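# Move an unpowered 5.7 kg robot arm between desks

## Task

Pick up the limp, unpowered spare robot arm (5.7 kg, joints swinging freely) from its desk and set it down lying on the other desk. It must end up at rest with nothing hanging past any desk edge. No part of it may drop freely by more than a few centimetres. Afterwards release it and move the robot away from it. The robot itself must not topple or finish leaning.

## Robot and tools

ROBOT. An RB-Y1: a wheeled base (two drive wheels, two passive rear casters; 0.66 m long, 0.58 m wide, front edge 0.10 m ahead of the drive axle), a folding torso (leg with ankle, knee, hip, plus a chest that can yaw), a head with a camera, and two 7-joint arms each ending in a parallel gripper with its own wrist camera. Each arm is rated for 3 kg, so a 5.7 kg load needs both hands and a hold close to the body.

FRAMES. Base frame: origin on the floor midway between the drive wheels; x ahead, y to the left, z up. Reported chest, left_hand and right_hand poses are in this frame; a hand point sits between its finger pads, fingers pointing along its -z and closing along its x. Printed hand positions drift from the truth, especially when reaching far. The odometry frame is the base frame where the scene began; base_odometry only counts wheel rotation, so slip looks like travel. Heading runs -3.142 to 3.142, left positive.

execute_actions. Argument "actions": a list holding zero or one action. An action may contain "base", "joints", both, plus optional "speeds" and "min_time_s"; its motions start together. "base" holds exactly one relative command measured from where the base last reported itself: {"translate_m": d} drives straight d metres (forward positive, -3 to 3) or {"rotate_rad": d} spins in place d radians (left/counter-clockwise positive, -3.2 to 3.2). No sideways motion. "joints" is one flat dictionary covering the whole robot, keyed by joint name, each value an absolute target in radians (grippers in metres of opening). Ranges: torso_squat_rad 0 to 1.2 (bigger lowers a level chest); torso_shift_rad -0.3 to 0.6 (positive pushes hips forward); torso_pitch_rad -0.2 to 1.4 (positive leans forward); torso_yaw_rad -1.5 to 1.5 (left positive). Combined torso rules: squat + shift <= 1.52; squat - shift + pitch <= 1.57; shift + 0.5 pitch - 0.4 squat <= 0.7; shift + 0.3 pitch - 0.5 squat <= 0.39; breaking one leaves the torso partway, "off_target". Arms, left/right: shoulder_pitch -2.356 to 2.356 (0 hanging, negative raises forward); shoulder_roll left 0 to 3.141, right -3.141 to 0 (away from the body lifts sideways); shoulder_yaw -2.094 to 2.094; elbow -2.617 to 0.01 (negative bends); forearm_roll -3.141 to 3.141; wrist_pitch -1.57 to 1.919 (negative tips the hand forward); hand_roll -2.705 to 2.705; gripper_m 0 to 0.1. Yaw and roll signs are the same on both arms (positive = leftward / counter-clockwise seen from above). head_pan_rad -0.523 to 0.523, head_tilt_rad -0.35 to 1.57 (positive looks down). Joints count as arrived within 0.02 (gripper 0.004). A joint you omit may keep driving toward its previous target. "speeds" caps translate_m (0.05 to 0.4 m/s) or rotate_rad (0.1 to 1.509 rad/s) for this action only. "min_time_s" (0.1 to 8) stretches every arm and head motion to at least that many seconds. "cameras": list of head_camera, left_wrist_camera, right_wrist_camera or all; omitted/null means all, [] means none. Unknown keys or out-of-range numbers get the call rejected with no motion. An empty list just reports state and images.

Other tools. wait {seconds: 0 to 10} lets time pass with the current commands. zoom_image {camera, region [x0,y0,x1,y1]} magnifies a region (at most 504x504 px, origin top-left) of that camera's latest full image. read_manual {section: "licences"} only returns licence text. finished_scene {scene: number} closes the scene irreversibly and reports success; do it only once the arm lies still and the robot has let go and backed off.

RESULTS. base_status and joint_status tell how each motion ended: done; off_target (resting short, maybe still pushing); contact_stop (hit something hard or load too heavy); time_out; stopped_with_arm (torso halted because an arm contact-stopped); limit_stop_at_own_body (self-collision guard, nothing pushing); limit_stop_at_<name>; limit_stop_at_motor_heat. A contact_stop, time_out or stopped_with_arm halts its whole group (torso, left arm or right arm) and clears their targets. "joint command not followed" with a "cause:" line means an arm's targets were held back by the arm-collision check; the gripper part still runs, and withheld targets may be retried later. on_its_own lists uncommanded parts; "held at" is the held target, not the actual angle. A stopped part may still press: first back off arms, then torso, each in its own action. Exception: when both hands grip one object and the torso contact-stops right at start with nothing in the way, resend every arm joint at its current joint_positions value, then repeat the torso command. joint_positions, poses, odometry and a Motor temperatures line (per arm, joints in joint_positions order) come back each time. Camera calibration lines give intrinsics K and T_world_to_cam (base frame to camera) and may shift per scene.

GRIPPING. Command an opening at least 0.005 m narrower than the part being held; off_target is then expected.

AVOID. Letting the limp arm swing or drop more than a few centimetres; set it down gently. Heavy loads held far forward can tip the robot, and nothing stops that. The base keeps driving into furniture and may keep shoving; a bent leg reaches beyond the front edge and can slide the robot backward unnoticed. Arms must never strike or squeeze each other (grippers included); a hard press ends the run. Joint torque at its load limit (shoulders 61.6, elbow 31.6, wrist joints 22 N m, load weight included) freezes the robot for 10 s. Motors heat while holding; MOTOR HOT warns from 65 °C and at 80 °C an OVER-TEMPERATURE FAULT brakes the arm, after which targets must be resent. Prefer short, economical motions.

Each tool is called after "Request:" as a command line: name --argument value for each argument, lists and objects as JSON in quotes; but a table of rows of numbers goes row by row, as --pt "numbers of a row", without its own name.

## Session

Request:
execute_actions --actions '[]'

Scene clock: 0.00 s.
Motor temperatures (°C, as the motors report them): left_arm=[29 30 28 32 32 31 31] | right_arm=[29 24 28 28 36 32 32]
base_odometry: x=+0.000 y=+0.000 heading=+0.000 (m, m, rad; odometry frame)
base_status: not commanded
joint_positions: torso_squat_rad=+0.350 torso_shift_rad=-0.001 torso_pitch_rad=+0.000 torso_yaw_rad=+0.001 left_shoulder_pitch_rad=-0.053 left_shoulder_roll_rad=+0.017 left_shoulder_yaw_rad=-0.035 left_elbow_rad=-0.152 left_forearm_roll_rad=-0.033 left_wrist_pitch_rad=+0.006 left_hand_roll_rad=+0.013 left_gripper_m=+0.101 right_shoulder_pitch_rad=+0.011 right_shoulder_roll_rad=-0.015 right_shoulder_yaw_rad=-0.037 right_elbow_rad=-0.254 right_forearm_roll_rad=+0.028 right_wrist_pitch_rad=-0.048 right_hand_roll_rad=-0.041 right_gripper_m=+0.100 head_pan_rad=+0.000 head_tilt_rad=+0.400
joint_status: not commanded
chest: x=-0.2288 y=-0.0006 z=+1.2474 quat_wxyz=(+1.000, +0.001, +0.000, +0.000) (m; base frame)
left_hand: x=-0.1179 y=+0.2291 z=+0.5705 quat_wxyz=(+0.994, +0.009, -0.098, -0.037) (m; base frame)
right_hand: x=-0.1028 y=-0.2364 z=+0.5743 quat_wxyz=(+0.989, -0.008, -0.145, -0.025) (m; base frame)
pictures: head_camera, left_wrist_camera, right_wrist_camera
camera_calibration (this result's frames):
head_camera: T_world_to_cam=[[-0.00579302, -0.998395, 0.0563428, -0.0883999], [-0.389026, -0.0496551, -0.919888, 1.31131], [0.921209, -0.0272477, -0.388113, 0.695239], [0, 0, 0, 1]] pos_world=[-0.13084, -0.00420114, 1.48107]
left_wrist_camera: T_world_to_cam=[[0.984432, -0.0415788, 0.170775, 0.0279412], [-0.138846, -0.779723, 0.610536, -0.151978], [0.107772, -0.624743, -0.773358, 0.683706], [0, 0, 0, 1]] pos_world=[-0.122292, 0.309801, 0.616765]
right_wrist_camera: T_world_to_cam=[[-0.958687, 0.0210827, -0.283682, 0.0675728], [-0.160468, 0.783352, 0.600509, -0.147073], [0.234883, 0.621221, -0.747605, 0.687258], [0, 0, 0, 1]] pos_world=[-0.120245, -0.313154, 0.621286]
Images, in order (width x height): head_camera 896x504, left_wrist_camera 644x364, right_wrist_camera 644x364.

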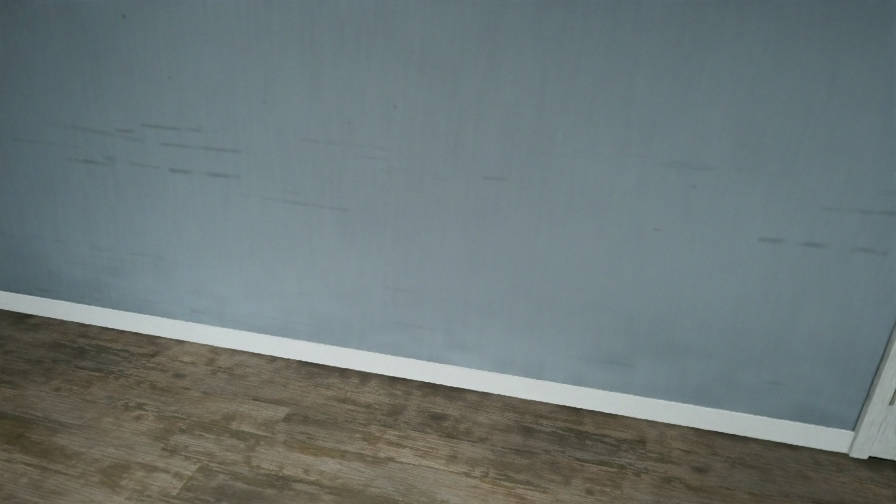

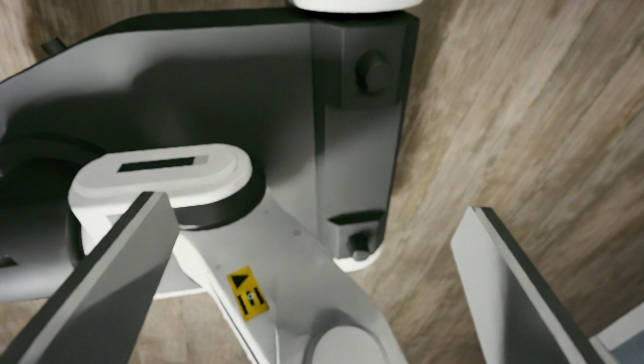

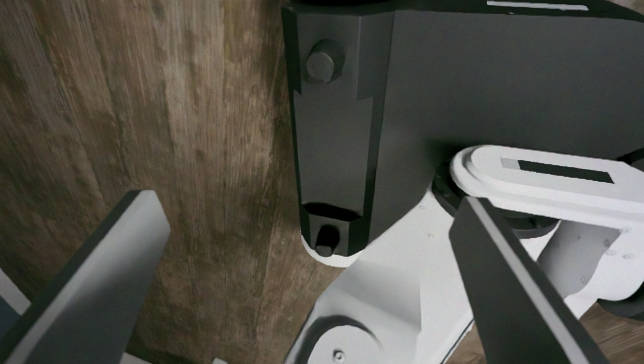

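Request:
execute_actions --actions '[{"joints": {"left_wrist_pitch_rad": 0.9, "left_hand_roll_rad": -1.57, "left_forearm_roll_rad": -0.9, "right_wrist_pitch_rad": 1.0, "right_hand_roll_rad": 1.57, "right_forearm_roll_rad": 0.9, "head_pan_rad": 0.523, "head_tilt_rad": 0.3}}]'

Scene clock: 2.17 s.
Motor temperatures (°C, as the motors report them): left_arm=[29 30 28 32 32 31 31] | right_arm=[29 24 28 28 36 32 32]
base_odometry: x=+0.000 y=+0.000 heading=+0.000 (m, m, rad; odometry frame)
base_status: not commanded
joint_positions: torso_squat_rad=+0.350 torso_shift_rad=-0.001 torso_pitch_rad=+0.000 torso_yaw_rad=+0.001 left_shoulder_pitch_rad=-0.053 left_shoulder_roll_rad=+0.017 left_shoulder_yaw_rad=-0.035 left_elbow_rad=-0.152 left_forearm_roll_rad=-0.900 left_wrist_pitch_rad=+0.900 left_hand_roll_rad=-1.570 left_gripper_m=+0.101 right_shoulder_pitch_rad=+0.011 right_shoulder_roll_rad=-0.015 right_shoulder_yaw_rad=-0.037 right_elbow_rad=-0.254 right_forearm_roll_rad=+0.900 right_wrist_pitch_rad=+1.000 right_hand_roll_rad=+1.570 right_gripper_m=+0.100 head_pan_rad=+0.523 head_tilt_rad=+0.300
joint_status: all done
chest: x=-0.2288 y=-0.0006 z=+1.2474 quat_wxyz=(+1.000, +0.001, +0.000, +0.000) (m; base frame)
left_hand: x=-0.2367 y=+0.3755 z=+0.6367 quat_wxyz=(+0.315, -0.043, +0.389, -0.865) (m; base frame)
right_hand: x=-0.2620 y=-0.3814 z=+0.6473 quat_wxyz=(+0.359, +0.061, +0.419, +0.832) (m; base frame)
pictures: head_camera, left_wrist_camera, right_wrist_camera
camera_calibration (this result's frames):
head_camera: T_world_to_cam=[[0.488506, -0.870779, 0.0557352, 0.0148413], [-0.230735, -0.190516, -0.954183, 1.39358], [0.841501, 0.453264, -0.293987, 0.54289], [0, 0, 0, 1]] pos_world=[-0.142544, 0.0323503, 1.48851]
left_wrist_camera: T_world_to_cam=[[-0.788155, -0.578629, -0.20976, 0.164022], [-0.224654, -0.0468348, 0.973312, -0.621147], [-0.573011, 0.814245, -0.0930785, -0.295492], [0, 0, 0, 1]] pos_world=[-0.179588, 0.306419, 0.611471]
right_wrist_camera: T_world_to_cam=[[0.750046, -0.635948, 0.181662, -0.165386], [-0.148048, 0.106262, 0.983255, -0.605576], [-0.644603, -0.764381, -0.0144487, -0.364096], [0, 0, 0, 1]] pos_world=[-0.200304, -0.319135, 0.620219]
Images, in order (width x height): head_camera 896x504, left_wrist_camera 644x364, right_wrist_camera 644x364.

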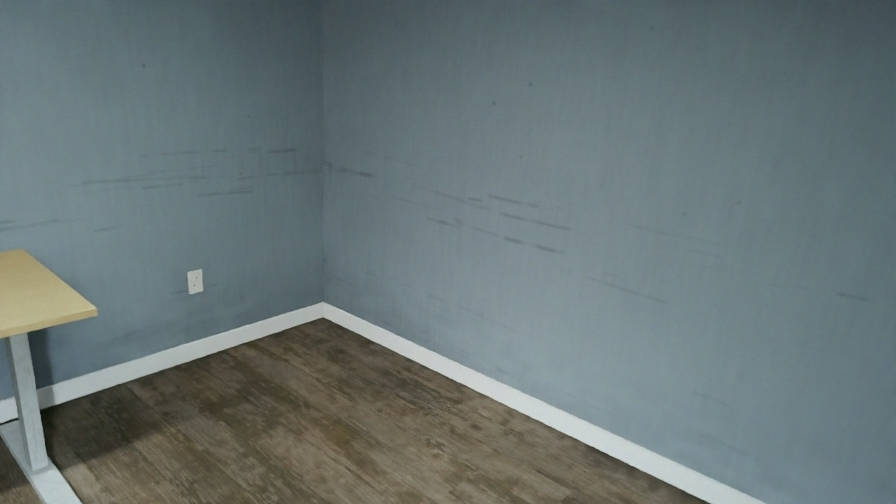

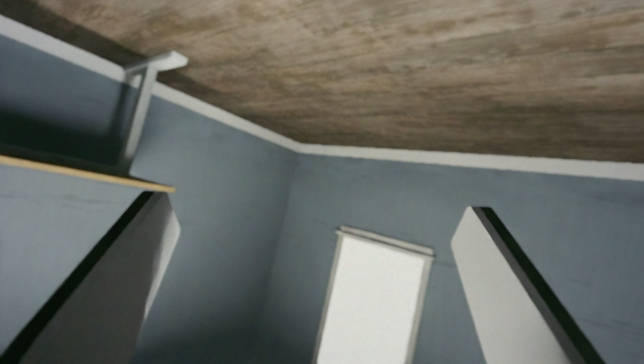

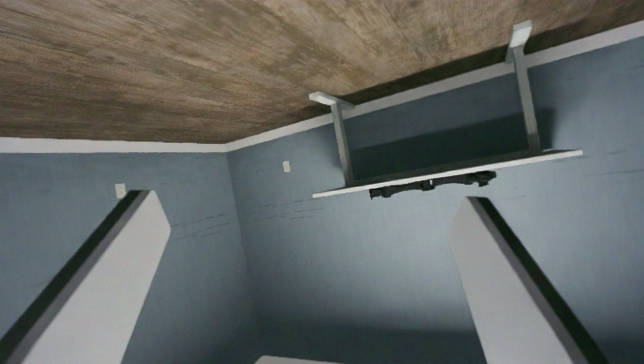

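Request:
zoom_image --camera "right_wrist_camera" --region '[300, 10, 600, 220]'

Request:
zoom_image --camera "right_wrist_camera" --region '[355, 150, 515, 220]'

Region (300, 10, 600, 220) of right_wrist_camera's 644x364 image, scaled by 1.680, with more detail than that image has; it fills the top 353 rows of this view, and the rest is white.

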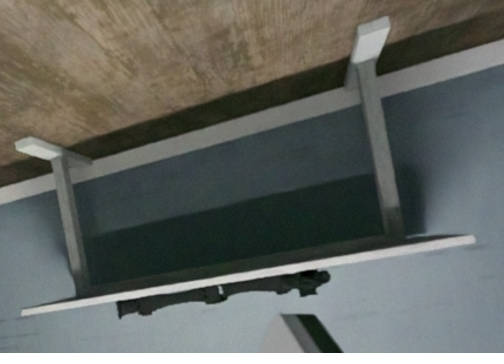

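Region (355, 150, 515, 220) of right_wrist_camera's 644x364 image, scaled by 3.150, with more detail than that image has; it fills the top 220 rows of this view, and the rest is white.

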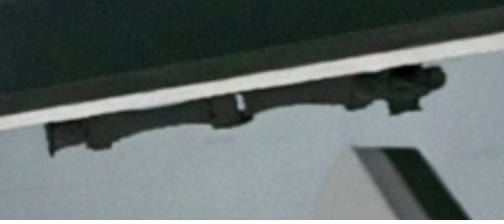

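Request:
execute_actions --actions '[{"base": {"rotate_rad": -2.02}, "joints": {"torso_squat_rad": 0.0, "left_hand_roll_rad": 0.0, "left_forearm_roll_rad": 0.0, "right_hand_roll_rad": 0.0, "right_forearm_roll_rad": 0.0, "left_wrist_pitch_rad": 0.5, "right_wrist_pitch_rad": 0.5, "head_pan_rad": 0.0, "head_tilt_rad": 0.35}}]' --cameras '["head_camera"]'

Scene clock: 13.50 s.
Motor temperatures (°C, as the motors report them): left_arm=[29 30 28 32 32 31 31] | right_arm=[29 24 28 27 36 32 32]
base_odometry: x=+0.000 y=+0.000 heading=-2.019 (m, m, rad; odometry frame)
base_status: done
joint_positions: torso_squat_rad=+0.000 torso_shift_rad=-0.001 torso_pitch_rad=+0.000 torso_yaw_rad=+0.001 left_shoulder_pitch_rad=-0.053 left_shoulder_roll_rad=+0.017 left_shoulder_yaw_rad=-0.035 left_elbow_rad=-0.152 left_forearm_roll_rad=+0.000 left_wrist_pitch_rad=+0.500 left_hand_roll_rad=+0.000 left_gripper_m=+0.101 right_shoulder_pitch_rad=+0.011 right_shoulder_roll_rad=-0.015 right_shoulder_yaw_rad=-0.037 right_elbow_rad=-0.254 right_forearm_roll_rad=+0.000 right_wrist_pitch_rad=+0.500 right_hand_roll_rad=+0.000 right_gripper_m=+0.100 head_pan_rad=+0.000 head_tilt_rad=+0.350
joint_status: all done
chest: x=-0.2289 y=-0.0006 z=+1.2899 quat_wxyz=(+1.000, +0.001, +0.000, +0.000) (m; base frame)
left_hand: x=-0.2305 y=+0.2347 z=+0.6189 quat_wxyz=(+0.989, +0.014, +0.148, -0.024) (m; base frame)
right_hand: x=-0.2275 y=-0.2318 z=+0.6146 quat_wxyz=(+0.992, -0.005, +0.128, -0.021) (m; base frame)
pictures: head_camera
camera_calibration (this result's frames):
head_camera: T_world_to_cam=[[-0.00876804, -0.998396, 0.0559278, -0.0908098], [-0.342683, -0.0495431, -0.938144, 1.38717], [0.93941, -0.0273912, -0.341699, 0.64645], [0, 0, 0, 1]] pos_world=[-0.132717, -0.00423214, 1.52734]
Images, in order (width x height): head_camera 896x504.

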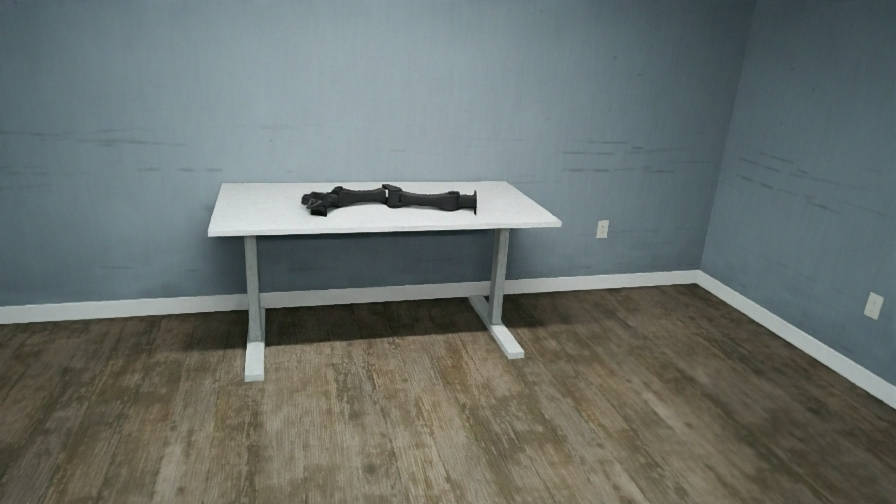

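Request:
zoom_image --camera "head_camera" --region '[290, 170, 490, 240]'

Request:
zoom_image --camera "head_camera" --region '[190, 160, 580, 400]'

Region (290, 170, 490, 240) of head_camera's 896x504 image, scaled by 2.520, with more detail than that image has; it fills the top 176 rows of this view, and the rest is white.

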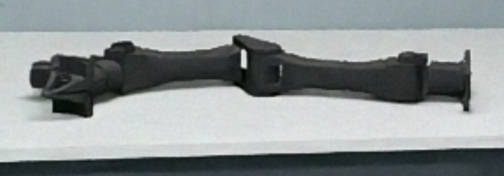

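Region (190, 160, 580, 400) of head_camera's 896x504 image, scaled by 1.292, with more detail than that image has; it fills the top 310 rows of this view, and the rest is white.

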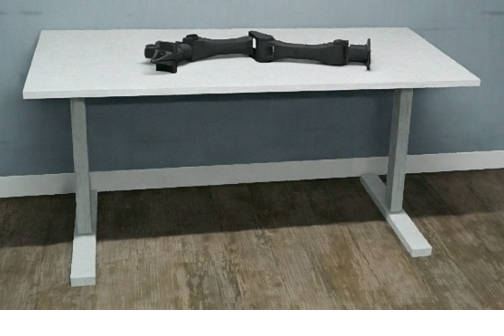

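Request:
execute_actions --actions '[{"base": {"rotate_rad": 0.075}}]' --cameras '[]'

Request:
execute_actions --actions '[{"base": {"translate_m": 1.75}, "joints": {"head_tilt_rad": 0.72}}]' --cameras '["head_camera"]'

Scene clock: 19.07 s.
Motor temperatures (°C, as the motors report them): left_arm=[29 30 28 32 32 31 31] | right_arm=[29 24 28 27 36 32 32]
base_odometry: x=+0.000 y=+0.000 heading=-1.945 (m, m, rad; odometry frame)
base_status: done
joint_positions: torso_squat_rad=+0.000 torso_shift_rad=-0.001 torso_pitch_rad=+0.000 torso_yaw_rad=+0.001 left_shoulder_pitch_rad=-0.053 left_shoulder_roll_rad=+0.017 left_shoulder_yaw_rad=-0.035 left_elbow_rad=-0.152 left_forearm_roll_rad=+0.000 left_wrist_pitch_rad=+0.500 left_hand_roll_rad=+0.000 left_gripper_m=+0.101 right_shoulder_pitch_rad=+0.011 right_shoulder_roll_rad=-0.015 right_shoulder_yaw_rad=-0.037 right_elbow_rad=-0.254 right_forearm_roll_rad=+0.000 right_wrist_pitch_rad=+0.500 right_hand_roll_rad=+0.000 right_gripper_m=+0.100 head_pan_rad=+0.000 head_tilt_rad=+0.350
joint_status: not commanded
chest: x=-0.2289 y=-0.0006 z=+1.2899 quat_wxyz=(+1.000, +0.001, +0.000, +0.000) (m; base frame)
left_hand: x=-0.2305 y=+0.2347 z=+0.6189 quat_wxyz=(+0.989, +0.014, +0.148, -0.024) (m; base frame)
right_hand: x=-0.2275 y=-0.2318 z=+0.6146 quat_wxyz=(+0.992, -0.005, +0.128, -0.021) (m; base frame)
pictures: none
No camera images: the call's "cameras" was empty. Leave "cameras" out to get every camera's image.

Scene clock: 24.80 s.
Motor temperatures (°C, as the motors report them): left_arm=[29 30 28 32 32 31 31] | right_arm=[29 24 28 27 36 32 32]
base_odometry: x=-0.641 y=-1.628 heading=-1.947 (m, m, rad; odometry frame)
base_status: done
joint_positions: torso_squat_rad=+0.000 torso_shift_rad=-0.001 torso_pitch_rad=+0.000 torso_yaw_rad=+0.001 left_shoulder_pitch_rad=-0.053 left_shoulder_roll_rad=+0.017 left_shoulder_yaw_rad=-0.035 left_elbow_rad=-0.152 left_forearm_roll_rad=+0.000 left_wrist_pitch_rad=+0.500 left_hand_roll_rad=+0.000 left_gripper_m=+0.101 right_shoulder_pitch_rad=+0.011 right_shoulder_roll_rad=-0.015 right_shoulder_yaw_rad=-0.037 right_elbow_rad=-0.254 right_forearm_roll_rad=+0.000 right_wrist_pitch_rad=+0.500 right_hand_roll_rad=+0.000 right_gripper_m=+0.100 head_pan_rad=+0.000 head_tilt_rad=+0.720
joint_status: all done
chest: x=-0.2288 y=-0.0006 z=+1.2899 quat_wxyz=(+1.000, +0.001, +0.000, +0.000) (m; base frame)
left_hand: x=-0.2305 y=+0.2347 z=+0.6189 quat_wxyz=(+0.989, +0.014, +0.148, -0.024) (m; base frame)
right_hand: x=-0.2275 y=-0.2318 z=+0.6146 quat_wxyz=(+0.992, -0.005, +0.128, -0.021) (m; base frame)
pictures: head_camera
camera_calibration (this result's frames):
head_camera: T_world_to_cam=[[0.0125023, -0.998379, 0.0555268, -0.0858316], [-0.658797, -0.0499991, -0.750658, 1.04245], [0.752217, -0.0271959, -0.658354, 1.07945], [0, 0, 0, 1]] pos_world=[-0.124144, -0.00421437, 1.49795]
Images, in order (width x height): head_camera 896x504.

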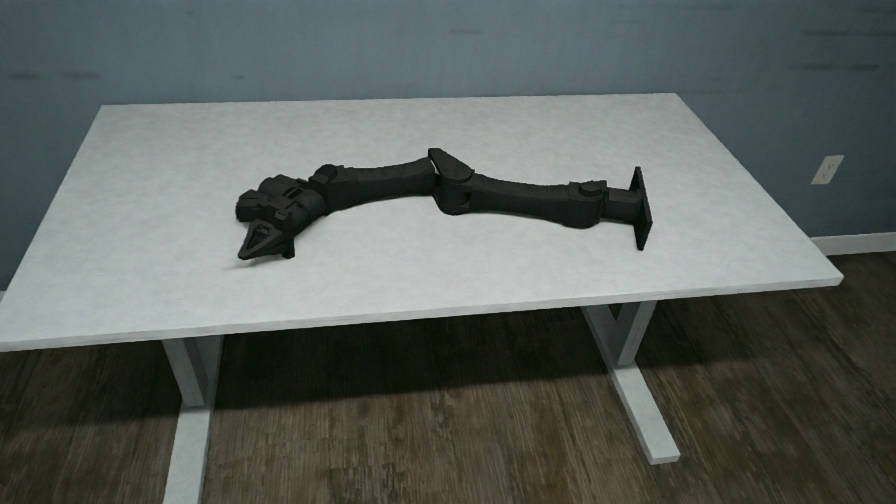

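Request:
zoom_image --camera "head_camera" --region '[220, 140, 460, 280]'

Request:
zoom_image --camera "head_camera" --region '[430, 130, 670, 270]'

Region (220, 140, 460, 280) of head_camera's 896x504 image, scaled by 2.100, with more detail than that image has; it fills the top 294 rows of this view, and the rest is white.

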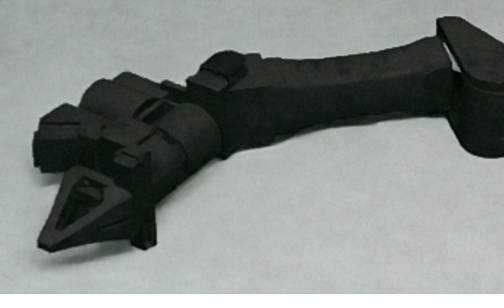

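Region (430, 130, 670, 270) of head_camera's 896x504 image, scaled by 2.100, with more detail than that image has; it fills the top 294 rows of this view, and the rest is white.

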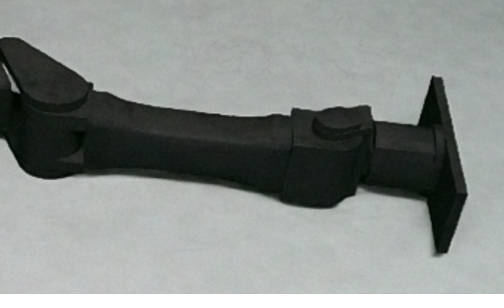

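Request:
execute_actions --actions '[{"base": {"translate_m": 0.545}, "joints": {"torso_squat_rad": 0.42, "torso_shift_rad": 0.15, "torso_yaw_rad": -0.12, "left_shoulder_pitch_rad": -0.89, "left_shoulder_roll_rad": 0.158, "left_shoulder_yaw_rad": 0.297, "left_elbow_rad": -0.753, "left_forearm_roll_rad": 0.0, "left_wrist_pitch_rad": 1.622, "left_hand_roll_rad": 0.341, "right_shoulder_pitch_rad": -0.931, "right_shoulder_roll_rad": -0.153, "right_shoulder_yaw_rad": -0.291, "right_elbow_rad": -0.726, "right_forearm_roll_rad": 0.0, "right_wrist_pitch_rad": 1.631, "right_hand_roll_rad": 0.017, "head_tilt_rad": 1.05}}]'

Scene clock: 43.23 s.
Motor temperatures (°C, as the motors report them): left_arm=[29 30 28 32 32 31 31] | right_arm=[29 24 28 27 36 32 32]
base_odometry: x=-0.842 y=-2.135 heading=-1.948 (m, m, rad; odometry frame)
base_status: done
joint_positions: torso_squat_rad=+0.420 torso_shift_rad=+0.150 torso_pitch_rad=+0.000 torso_yaw_rad=-0.120 left_shoulder_pitch_rad=-0.891 left_shoulder_roll_rad=+0.158 left_shoulder_yaw_rad=+0.297 left_elbow_rad=-0.753 left_forearm_roll_rad=+0.000 left_wrist_pitch_rad=+1.622 left_hand_roll_rad=+0.341 left_gripper_m=+0.101 right_shoulder_pitch_rad=-0.931 right_shoulder_roll_rad=-0.153 right_shoulder_yaw_rad=-0.291 right_elbow_rad=-0.726 right_forearm_roll_rad=+0.000 right_wrist_pitch_rad=+1.631 right_hand_roll_rad=+0.017 right_gripper_m=+0.100 head_pan_rad=+0.000 head_tilt_rad=+1.050
joint_status: all done
chest: x=-0.1326 y=-0.0006 z=+1.2219 quat_wxyz=(+0.998, +0.001, +0.000, -0.060) (m; base frame)
left_hand: x=+0.3807 y=+0.1806 z=+0.8997 quat_wxyz=(+0.991, +0.001, -0.001, +0.131) (m; base frame)
right_hand: x=+0.3303 y=-0.2885 z=+0.9102 quat_wxyz=(+0.998, +0.000, -0.001, -0.062) (m; base frame)
pictures: head_camera, left_wrist_camera, right_wrist_camera
camera_calibration (this result's frames):
head_camera: T_world_to_cam=[[-0.0902812, -0.994727, 0.0486582, -0.0874855], [-0.866274, 0.0543309, -0.496605, 0.670612], [0.491343, -0.0869854, -0.866611, 1.22939], [0, 0, 0, 1]] pos_world=[-0.0310153, -0.0165203, 1.40269]
left_wrist_camera: T_world_to_cam=[[0.956118, 0.292096, -0.0227531, -0.396545], [0.239911, -0.73599, 0.633058, -0.493831], [0.168167, -0.610737, -0.77377, 0.829144], [0, 0, 0, 1]] pos_world=[0.358184, 0.258764, 0.945168]
right_wrist_camera: T_world_to_cam=[[-0.995192, 0.097915, 0.00217089, 0.353247], [0.0765948, 0.764301, 0.640294, -0.358489], [0.0610352, 0.637382, -0.768126, 0.949806], [0, 0, 0, 1]] pos_world=[0.321035, -0.365985, 0.958343]
Images, in order (width x height): head_camera 896x504, left_wrist_camera 644x364, right_wrist_camera 644x364.

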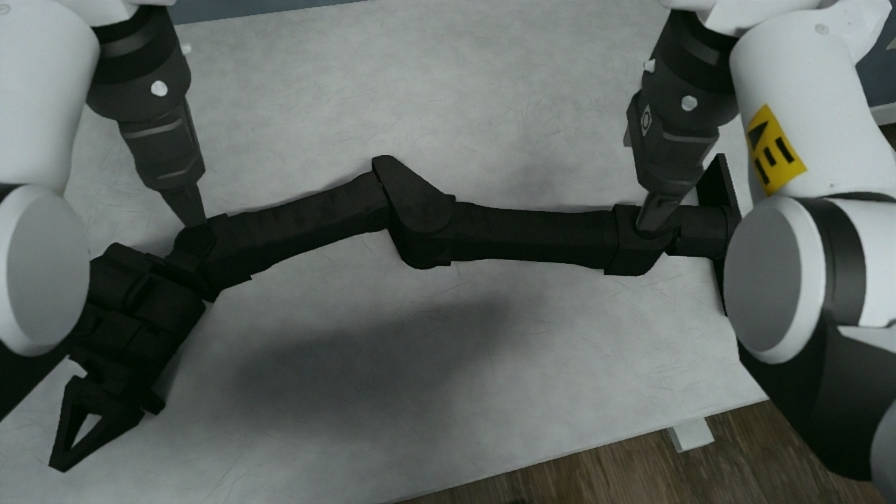

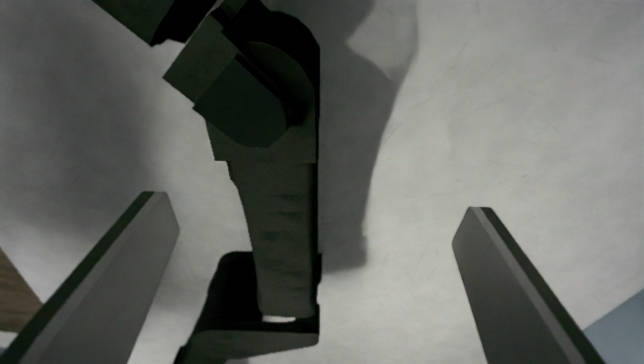

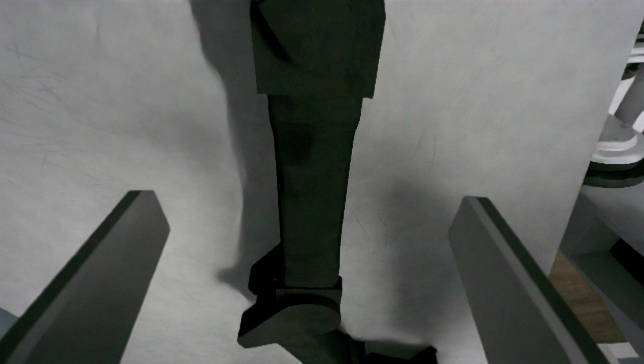

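Request:
zoom_image --camera "left_wrist_camera" --region '[130, 0, 370, 200]'

Request:
zoom_image --camera "right_wrist_camera" --region '[200, 0, 440, 200]'

Region (130, 0, 370, 200) of left_wrist_camera's 644x364 image, scaled by 2.100, with more detail than that image has.

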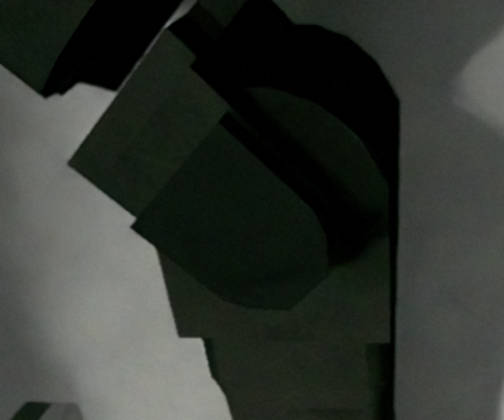

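Region (200, 0, 440, 200) of right_wrist_camera's 644x364 image, scaled by 2.100, with more detail than that image has.

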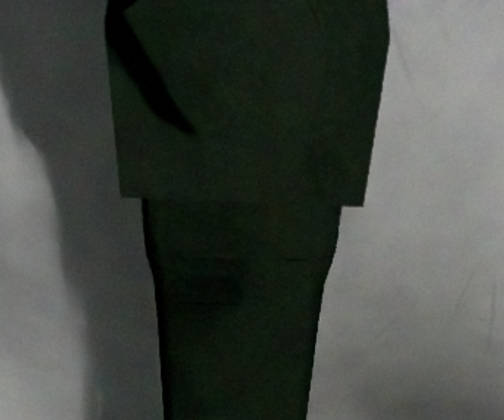

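Request:
execute_actions --actions '[{"joints": {"torso_squat_rad": 0.56, "torso_shift_rad": 0.18, "torso_yaw_rad": -0.09, "left_shoulder_pitch_rad": -0.793, "left_shoulder_roll_rad": 0.079, "left_shoulder_yaw_rad": 0.225, "left_elbow_rad": -0.995, "left_wrist_pitch_rad": 1.753, "left_hand_roll_rad": 0.41, "right_shoulder_pitch_rad": -0.8785, "right_shoulder_roll_rad": -0.195, "right_shoulder_yaw_rad": -0.328, "right_elbow_rad": -0.764, "right_wrist_pitch_rad": 1.633, "right_hand_roll_rad": 0.054, "head_tilt_rad": 1.15}}]'

Scene clock: 71.83 s.
Motor temperatures (°C, as the motors report them): left_arm=[30 30 28 33 32 31 31] | right_arm=[30 24 28 28 36 32 32]
base_odometry: x=-0.842 y=-2.135 heading=-1.948 (m, m, rad; odometry frame)
base_status: not commanded
joint_positions: torso_squat_rad=+0.560 torso_shift_rad=+0.180 torso_pitch_rad=+0.000 torso_yaw_rad=-0.090 left_shoulder_pitch_rad=-0.793 left_shoulder_roll_rad=+0.079 left_shoulder_yaw_rad=+0.225 left_elbow_rad=-0.995 left_forearm_roll_rad=+0.000 left_wrist_pitch_rad=+1.753 left_hand_roll_rad=+0.410 left_gripper_m=+0.101 right_shoulder_pitch_rad=-0.878 right_shoulder_roll_rad=-0.195 right_shoulder_yaw_rad=-0.328 right_elbow_rad=-0.764 right_forearm_roll_rad=+0.000 right_wrist_pitch_rad=+1.633 right_hand_roll_rad=+0.054 right_gripper_m=+0.100 head_pan_rad=+0.000 head_tilt_rad=+1.150
joint_status: all done
chest: x=-0.1220 y=-0.0006 z=+1.1734 quat_wxyz=(+0.999, +0.001, +0.000, -0.045) (m; base frame)
left_hand: x=+0.3642 y=+0.1635 z=+0.8599 quat_wxyz=(+0.989, +0.001, +0.000, +0.145) (m; base frame)
right_hand: x=+0.3386 y=-0.3087 z=+0.8535 quat_wxyz=(+0.998, +0.001, +0.000, -0.065) (m; base frame)
pictures: head_camera, left_wrist_camera, right_wrist_camera
camera_calibration (this result's frames):
head_camera: T_world_to_cam=[[-0.0556668, -0.997413, 0.0454818, -0.0756636], [-0.912549, 0.03234, -0.407687, 0.528952], [0.405161, -0.064199, -0.911988, 1.23592], [0, 0, 0, 1]] pos_world=[-0.0222638, -0.0132294, 1.34623]
left_wrist_camera: T_world_to_cam=[[0.947672, 0.318365, -0.0236904, -0.377043], [0.260773, -0.729158, 0.632713, -0.485715], [0.18416, -0.605782, -0.774024, 0.784204], [0, 0, 0, 1]] pos_world=[0.339556, 0.240931, 0.905379]
right_wrist_camera: T_world_to_cam=[[-0.994619, 0.103558, 0.00287891, 0.364535], [0.0813421, 0.763438, 0.640739, -0.309609], [0.0641555, 0.637525, -0.767754, 0.917289], [0, 0, 0, 1]] pos_world=[0.328909, -0.386178, 0.901581]
Images, in order (width x height): head_camera 896x504, left_wrist_camera 644x364, right_wrist_camera 644x364.

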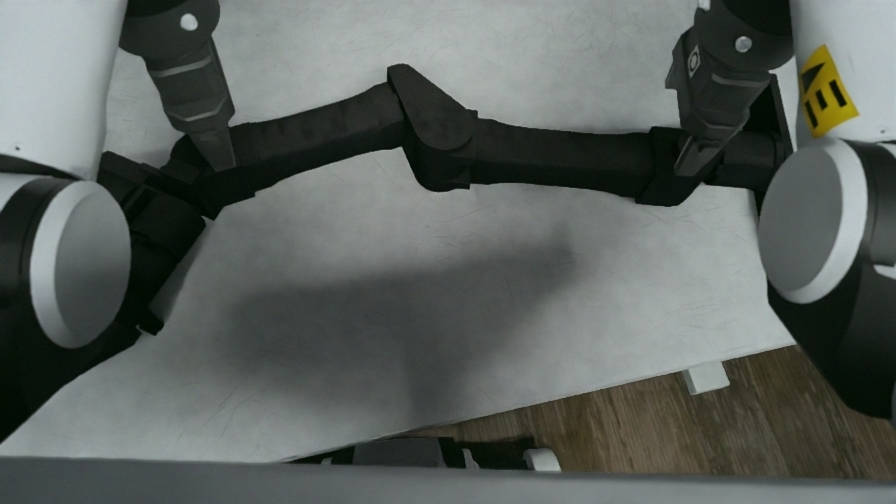

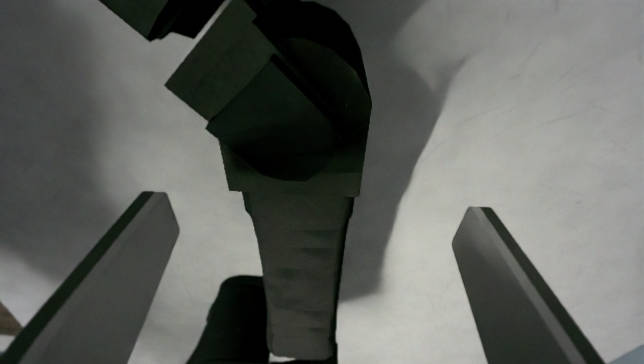

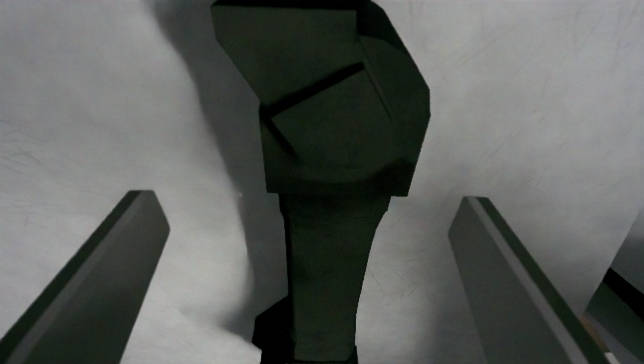

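Request:
execute_actions --actions '[]'

Scene clock: 74.47 s.
Motor temperatures (°C, as the motors report them): left_arm=[30 30 28 33 32 31 31] | right_arm=[30 24 28 28 36 32 32]
base_odometry: x=-0.842 y=-2.135 heading=-1.948 (m, m, rad; odometry frame)
base_status: not commanded
joint_positions: torso_squat_rad=+0.560 torso_shift_rad=+0.180 torso_pitch_rad=+0.000 torso_yaw_rad=-0.090 left_shoulder_pitch_rad=-0.793 left_shoulder_roll_rad=+0.079 left_shoulder_yaw_rad=+0.225 left_elbow_rad=-0.995 left_forearm_roll_rad=+0.000 left_wrist_pitch_rad=+1.753 left_hand_roll_rad=+0.410 left_gripper_m=+0.101 right_shoulder_pitch_rad=-0.878 right_shoulder_roll_rad=-0.195 right_shoulder_yaw_rad=-0.328 right_elbow_rad=-0.764 right_forearm_roll_rad=+0.000 right_wrist_pitch_rad=+1.633 right_hand_roll_rad=+0.054 right_gripper_m=+0.100 head_pan_rad=+0.000 head_tilt_rad=+1.150
joint_status: all done
chest: x=-0.1220 y=-0.0006 z=+1.1734 quat_wxyz=(+0.999, +0.001, +0.000, -0.045) (m; base frame)
left_hand: x=+0.3642 y=+0.1635 z=+0.8599 quat_wxyz=(+0.989, +0.001, +0.000, +0.145) (m; base frame)
right_hand: x=+0.3386 y=-0.3087 z=+0.8535 quat_wxyz=(+0.998, +0.001, +0.000, -0.065) (m; base frame)
pictures: head_camera, left_wrist_camera, right_wrist_camera
camera_calibration (this result's frames):
head_camera: T_world_to_cam=[[-0.0556668, -0.997413, 0.045482, -0.0756637], [-0.912549, 0.03234, -0.407687, 0.528952], [0.405161, -0.0641992, -0.911988, 1.23592], [0, 0, 0, 1]] pos_world=[-0.022264, -0.0132293, 1.34623]
left_wrist_camera: T_world_to_cam=[[0.947672, 0.318365, -0.0236898, -0.377043], [0.260773, -0.729158, 0.632713, -0.485715], [0.18416, -0.605782, -0.774024, 0.784204], [0, 0, 0, 1]] pos_world=[0.339556, 0.240931, 0.905379]
right_wrist_camera: T_world_to_cam=[[-0.994619, 0.103557, 0.00287921, 0.364535], [0.0813422, 0.763438, 0.640738, -0.309609], [0.0641552, 0.637525, -0.767754, 0.917289], [0, 0, 0, 1]] pos_world=[0.328909, -0.386178, 0.901581]
Images, in order (width x height): head_camera 896x504, left_wrist_camera 644x364, right_wrist_camera 644x364.

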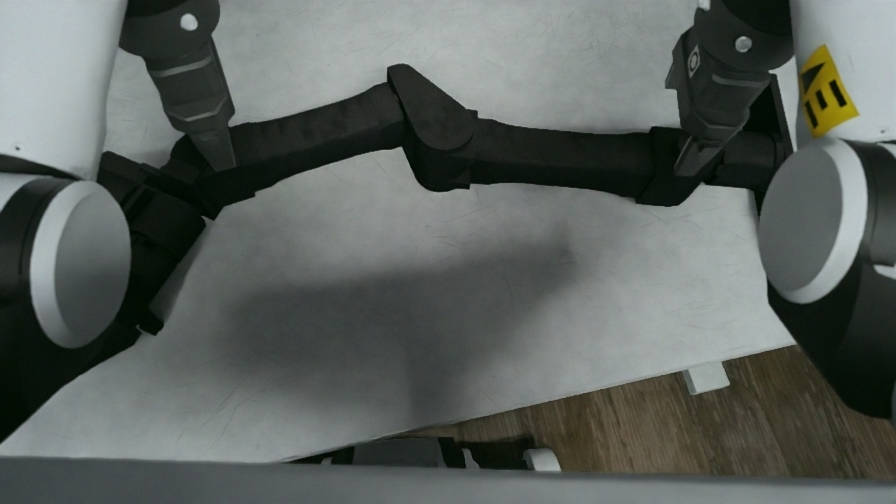

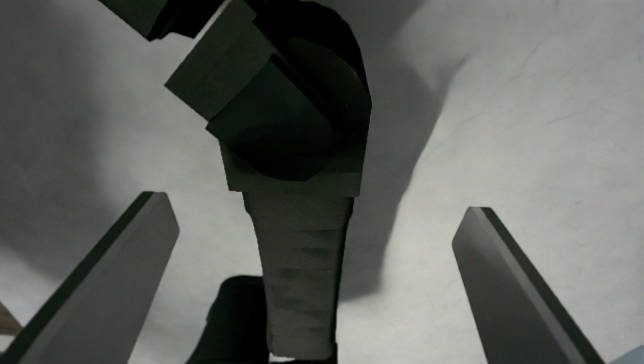

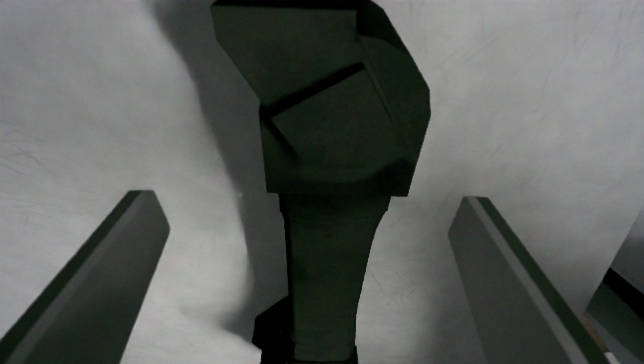

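Request:
execute_actions --actions '[{"joints": {"torso_squat_rad": 0.68}}]'

Scene clock: 75.97 s.
Motor temperatures (°C, as the motors report them): left_arm=[30 30 28 33 32 31 31] | right_arm=[30 24 28 28 36 32 32]
base_odometry: x=-0.842 y=-2.135 heading=-1.948 (m, m, rad; odometry frame)
base_status: not commanded
joint_positions: torso_squat_rad=+0.680 torso_shift_rad=+0.180 torso_pitch_rad=-0.001 torso_yaw_rad=-0.090 left_shoulder_pitch_rad=-0.793 left_shoulder_roll_rad=+0.079 left_shoulder_yaw_rad=+0.225 left_elbow_rad=-0.995 left_forearm_roll_rad=+0.000 left_wrist_pitch_rad=+1.753 left_hand_roll_rad=+0.410 left_gripper_m=+0.101 right_shoulder_pitch_rad=-0.878 right_shoulder_roll_rad=-0.195 right_shoulder_yaw_rad=-0.328 right_elbow_rad=-0.764 right_forearm_roll_rad=+0.000 right_wrist_pitch_rad=+1.633 right_hand_roll_rad=+0.054 right_gripper_m=+0.100 head_pan_rad=+0.000 head_tilt_rad=+1.150
joint_status: all done
chest: x=-0.1308 y=-0.0006 z=+1.1254 quat_wxyz=(+0.999, +0.001, +0.000, -0.045) (m; base frame)
left_hand: x=+0.3554 y=+0.1635 z=+0.8119 quat_wxyz=(+0.989, +0.001, +0.000, +0.145) (m; base frame)
right_hand: x=+0.3298 y=-0.3087 z=+0.8055 quat_wxyz=(+0.998, +0.001, +0.000, -0.065) (m; base frame)
pictures: head_camera, left_wrist_camera, right_wrist_camera
camera_calibration (this result's frames):
head_camera: T_world_to_cam=[[-0.0556712, -0.997413, 0.0454762, -0.0739445], [-0.912512, 0.0323405, -0.407769, 0.501459], [0.405244, -0.0641985, -0.911952, 1.19569], [0, 0, 0, 1]] pos_world=[-0.0310732, -0.0132093, 1.29825]
left_wrist_camera: T_world_to_cam=[[0.947667, 0.318388, -0.0236019, -0.369948], [0.260732, -0.729151, 0.632738, -0.453068], [0.184247, -0.605779, -0.774006, 0.748674], [0, 0, 0, 1]] pos_world=[0.330776, 0.240963, 0.857421]
right_wrist_camera: T_world_to_cam=[[-0.994619, 0.10356, 0.00276177, 0.356055], [0.0812687, 0.76344, 0.640745, -0.278172], [0.064247, 0.637522, -0.767749, 0.880996], [0, 0, 0, 1]] pos_world=[0.320145, -0.386159, 0.853638]
Images, in order (width x height): head_camera 896x504, left_wrist_camera 644x364, right_wrist_camera 644x364.

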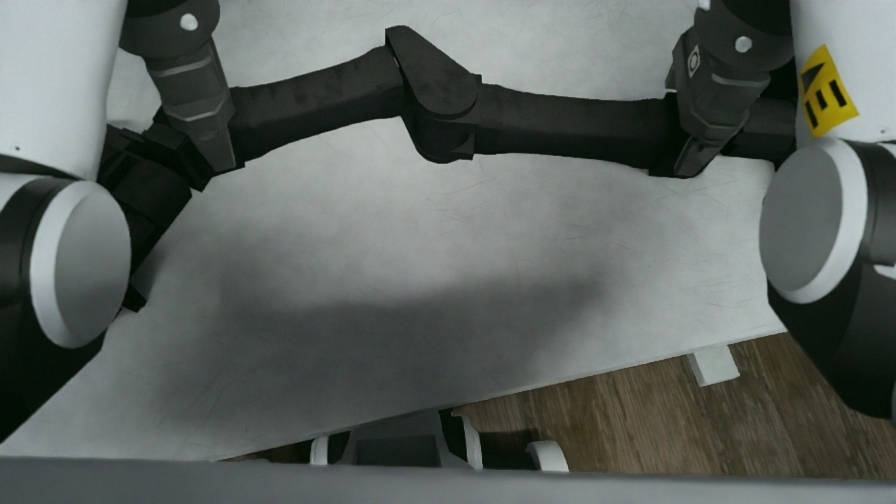

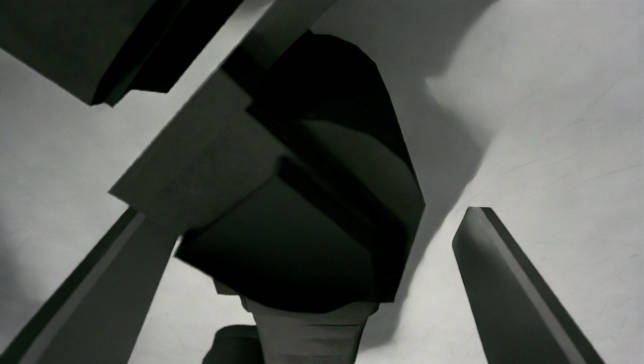

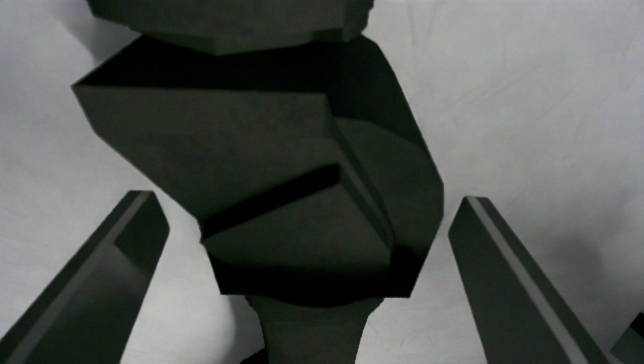

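Request:
execute_actions --actions '[{"joints": {"torso_squat_rad": 0.725, "left_gripper_m": 0.078, "right_gripper_m": 0.084}}]'

Scene clock: 81.13 s.
Motor temperatures (°C, as the motors report them): left_arm=[30 30 28 33 32 31 31] | right_arm=[30 24 28 28 36 32 32]
base_odometry: x=-0.842 y=-2.135 heading=-1.948 (m, m, rad; odometry frame)
base_status: not commanded
joint_positions: torso_squat_rad=+0.725 torso_shift_rad=+0.180 torso_pitch_rad=-0.001 torso_yaw_rad=-0.090 left_shoulder_pitch_rad=-0.793 left_shoulder_roll_rad=+0.079 left_shoulder_yaw_rad=+0.225 left_elbow_rad=-0.995 left_forearm_roll_rad=+0.000 left_wrist_pitch_rad=+1.753 left_hand_roll_rad=+0.410 left_gripper_m=+0.078 right_shoulder_pitch_rad=-0.878 right_shoulder_roll_rad=-0.195 right_shoulder_yaw_rad=-0.328 right_elbow_rad=-0.764 right_forearm_roll_rad=+0.000 right_wrist_pitch_rad=+1.633 right_hand_roll_rad=+0.054 right_gripper_m=+0.084 head_pan_rad=+0.000 head_tilt_rad=+1.150
joint_status: all done
chest: x=-0.1344 y=-0.0006 z=+1.1054 quat_wxyz=(+0.999, +0.001, +0.000, -0.045) (m; base frame)
left_hand: x=+0.3517 y=+0.1635 z=+0.7919 quat_wxyz=(+0.989, +0.001, +0.000, +0.145) (m; base frame)
right_hand: x=+0.3262 y=-0.3087 z=+0.7855 quat_wxyz=(+0.998, +0.001, +0.000, -0.065) (m; base frame)
pictures: head_camera, left_wrist_camera, right_wrist_camera
camera_calibration (this result's frames):
head_camera: T_world_to_cam=[[-0.055671, -0.997413, 0.045476, -0.0732283], [-0.912512, 0.0323404, -0.407769, 0.489969], [0.405243, -0.0641983, -0.911952, 1.17891], [0, 0, 0, 1]] pos_world=[-0.0347171, -0.0132009, 1.27823]
left_wrist_camera: T_world_to_cam=[[0.947661, 0.318402, -0.0236233, -0.366946], [0.260757, -0.729148, 0.632731, -0.439431], [0.184238, -0.605775, -0.774011, 0.733858], [0, 0, 0, 1]] pos_world=[0.327121, 0.240978, 0.837388]
right_wrist_camera: T_world_to_cam=[[-0.994619, 0.103568, 0.0027724, 0.352474], [0.0812815, 0.76344, 0.640744, -0.26505], [0.0642438, 0.637521, -0.76775, 0.865852], [0, 0, 0, 1]] pos_world=[0.316495, -0.386154, 0.83361]
Images, in order (width x height): head_camera 896x504, left_wrist_camera 644x364, right_wrist_camera 644x364.

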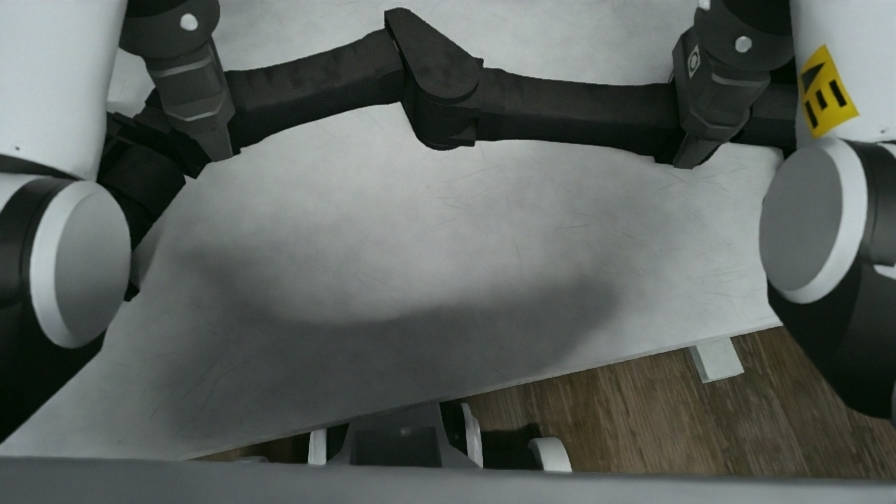

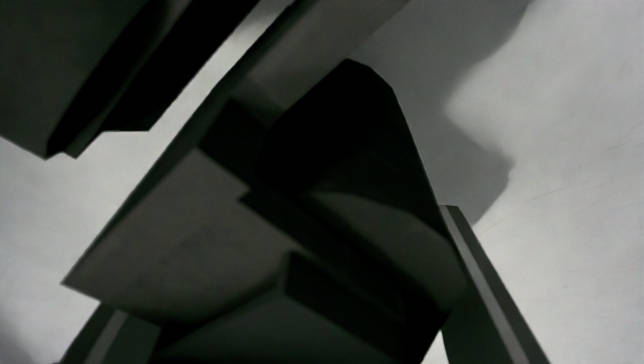

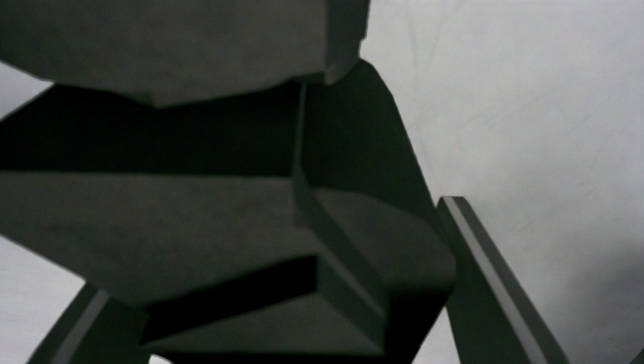

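Request:
execute_actions --actions '[{"joints": {"left_gripper_m": 0.04, "right_gripper_m": 0.04, "head_tilt_rad": 1.05}}]'

Scene clock: 82.43 s.
Motor temperatures (°C, as the motors report them): left_arm=[30 30 28 33 32 31 31] | right_arm=[30 24 28 28 36 32 32]
base_odometry: x=-0.842 y=-2.135 heading=-1.948 (m, m, rad; odometry frame)
base_status: not commanded
joint_positions: torso_squat_rad=+0.725 torso_shift_rad=+0.180 torso_pitch_rad=-0.001 torso_yaw_rad=-0.090 left_shoulder_pitch_rad=-0.793 left_shoulder_roll_rad=+0.079 left_shoulder_yaw_rad=+0.225 left_elbow_rad=-0.995 left_forearm_roll_rad=+0.000 left_wrist_pitch_rad=+1.753 left_hand_roll_rad=+0.410 left_gripper_m=+0.058 right_shoulder_pitch_rad=-0.878 right_shoulder_roll_rad=-0.195 right_shoulder_yaw_rad=-0.328 right_elbow_rad=-0.764 right_forearm_roll_rad=+0.000 right_wrist_pitch_rad=+1.633 right_hand_roll_rad=+0.054 right_gripper_m=+0.061 head_pan_rad=+0.000 head_tilt_rad=+1.050
joint_status: left_gripper_m off_target (ended at +0.058, target +0.040); right_gripper_m off_target (ended at +0.061, target +0.040); the others done
chest: x=-0.1344 y=-0.0006 z=+1.1054 quat_wxyz=(+0.999, +0.001, +0.000, -0.045) (m; base frame)
left_hand: x=+0.3518 y=+0.1636 z=+0.7919 quat_wxyz=(+0.989, +0.001, +0.000, +0.145) (m; base frame)
right_hand: x=+0.3262 y=-0.3087 z=+0.7855 quat_wxyz=(+0.998, +0.000, -0.001, -0.065) (m; base frame)
pictures: head_camera, left_wrist_camera, right_wrist_camera
camera_calibration (this result's frames):
head_camera: T_world_to_cam=[[-0.0604526, -0.996984, 0.0486599, -0.0779175], [-0.867502, 0.0283626, -0.496624, 0.611066], [0.493747, -0.0722348, -0.866601, 1.12962], [0, 0, 0, 1]] pos_world=[-0.0323551, -0.0134161, 1.28619]
left_wrist_camera: T_world_to_cam=[[0.94764, 0.318486, -0.0233634, -0.367263], [0.260675, -0.729213, 0.632691, -0.439347], [0.184466, -0.605653, -0.774052, 0.733827], [0, 0, 0, 1]] pos_world=[0.327194, 0.241035, 0.837411]
right_wrist_camera: T_world_to_cam=[[-0.994614, 0.103614, 0.00266416, 0.352641], [0.0812512, 0.763474, 0.640708, -0.265012], [0.0643523, 0.637473, -0.76778, 0.865846], [0, 0, 0, 1]] pos_world=[0.316555, -0.386162, 0.833635]
Images, in order (width x height): head_camera 896x504, left_wrist_camera 644x364, right_wrist_camera 644x364.

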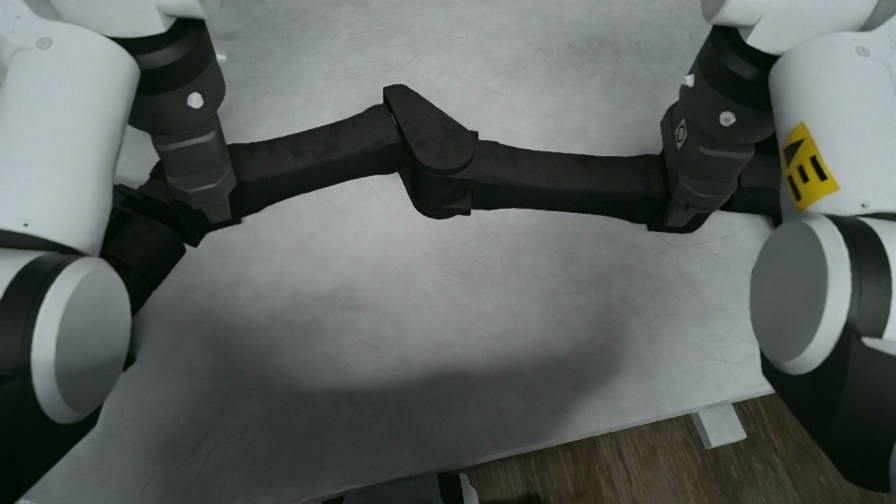

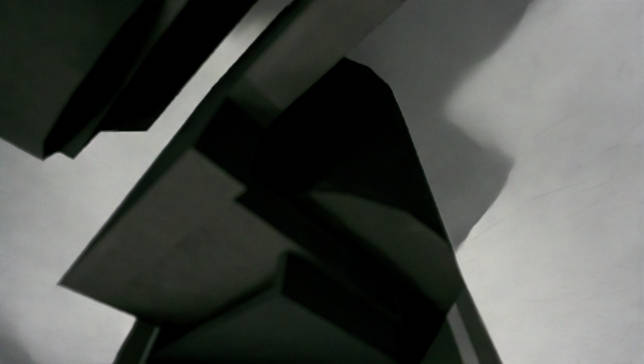

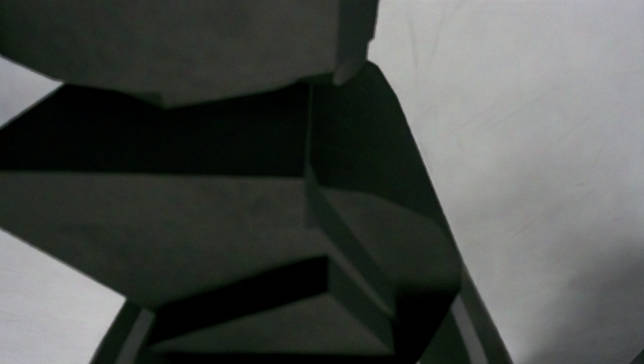

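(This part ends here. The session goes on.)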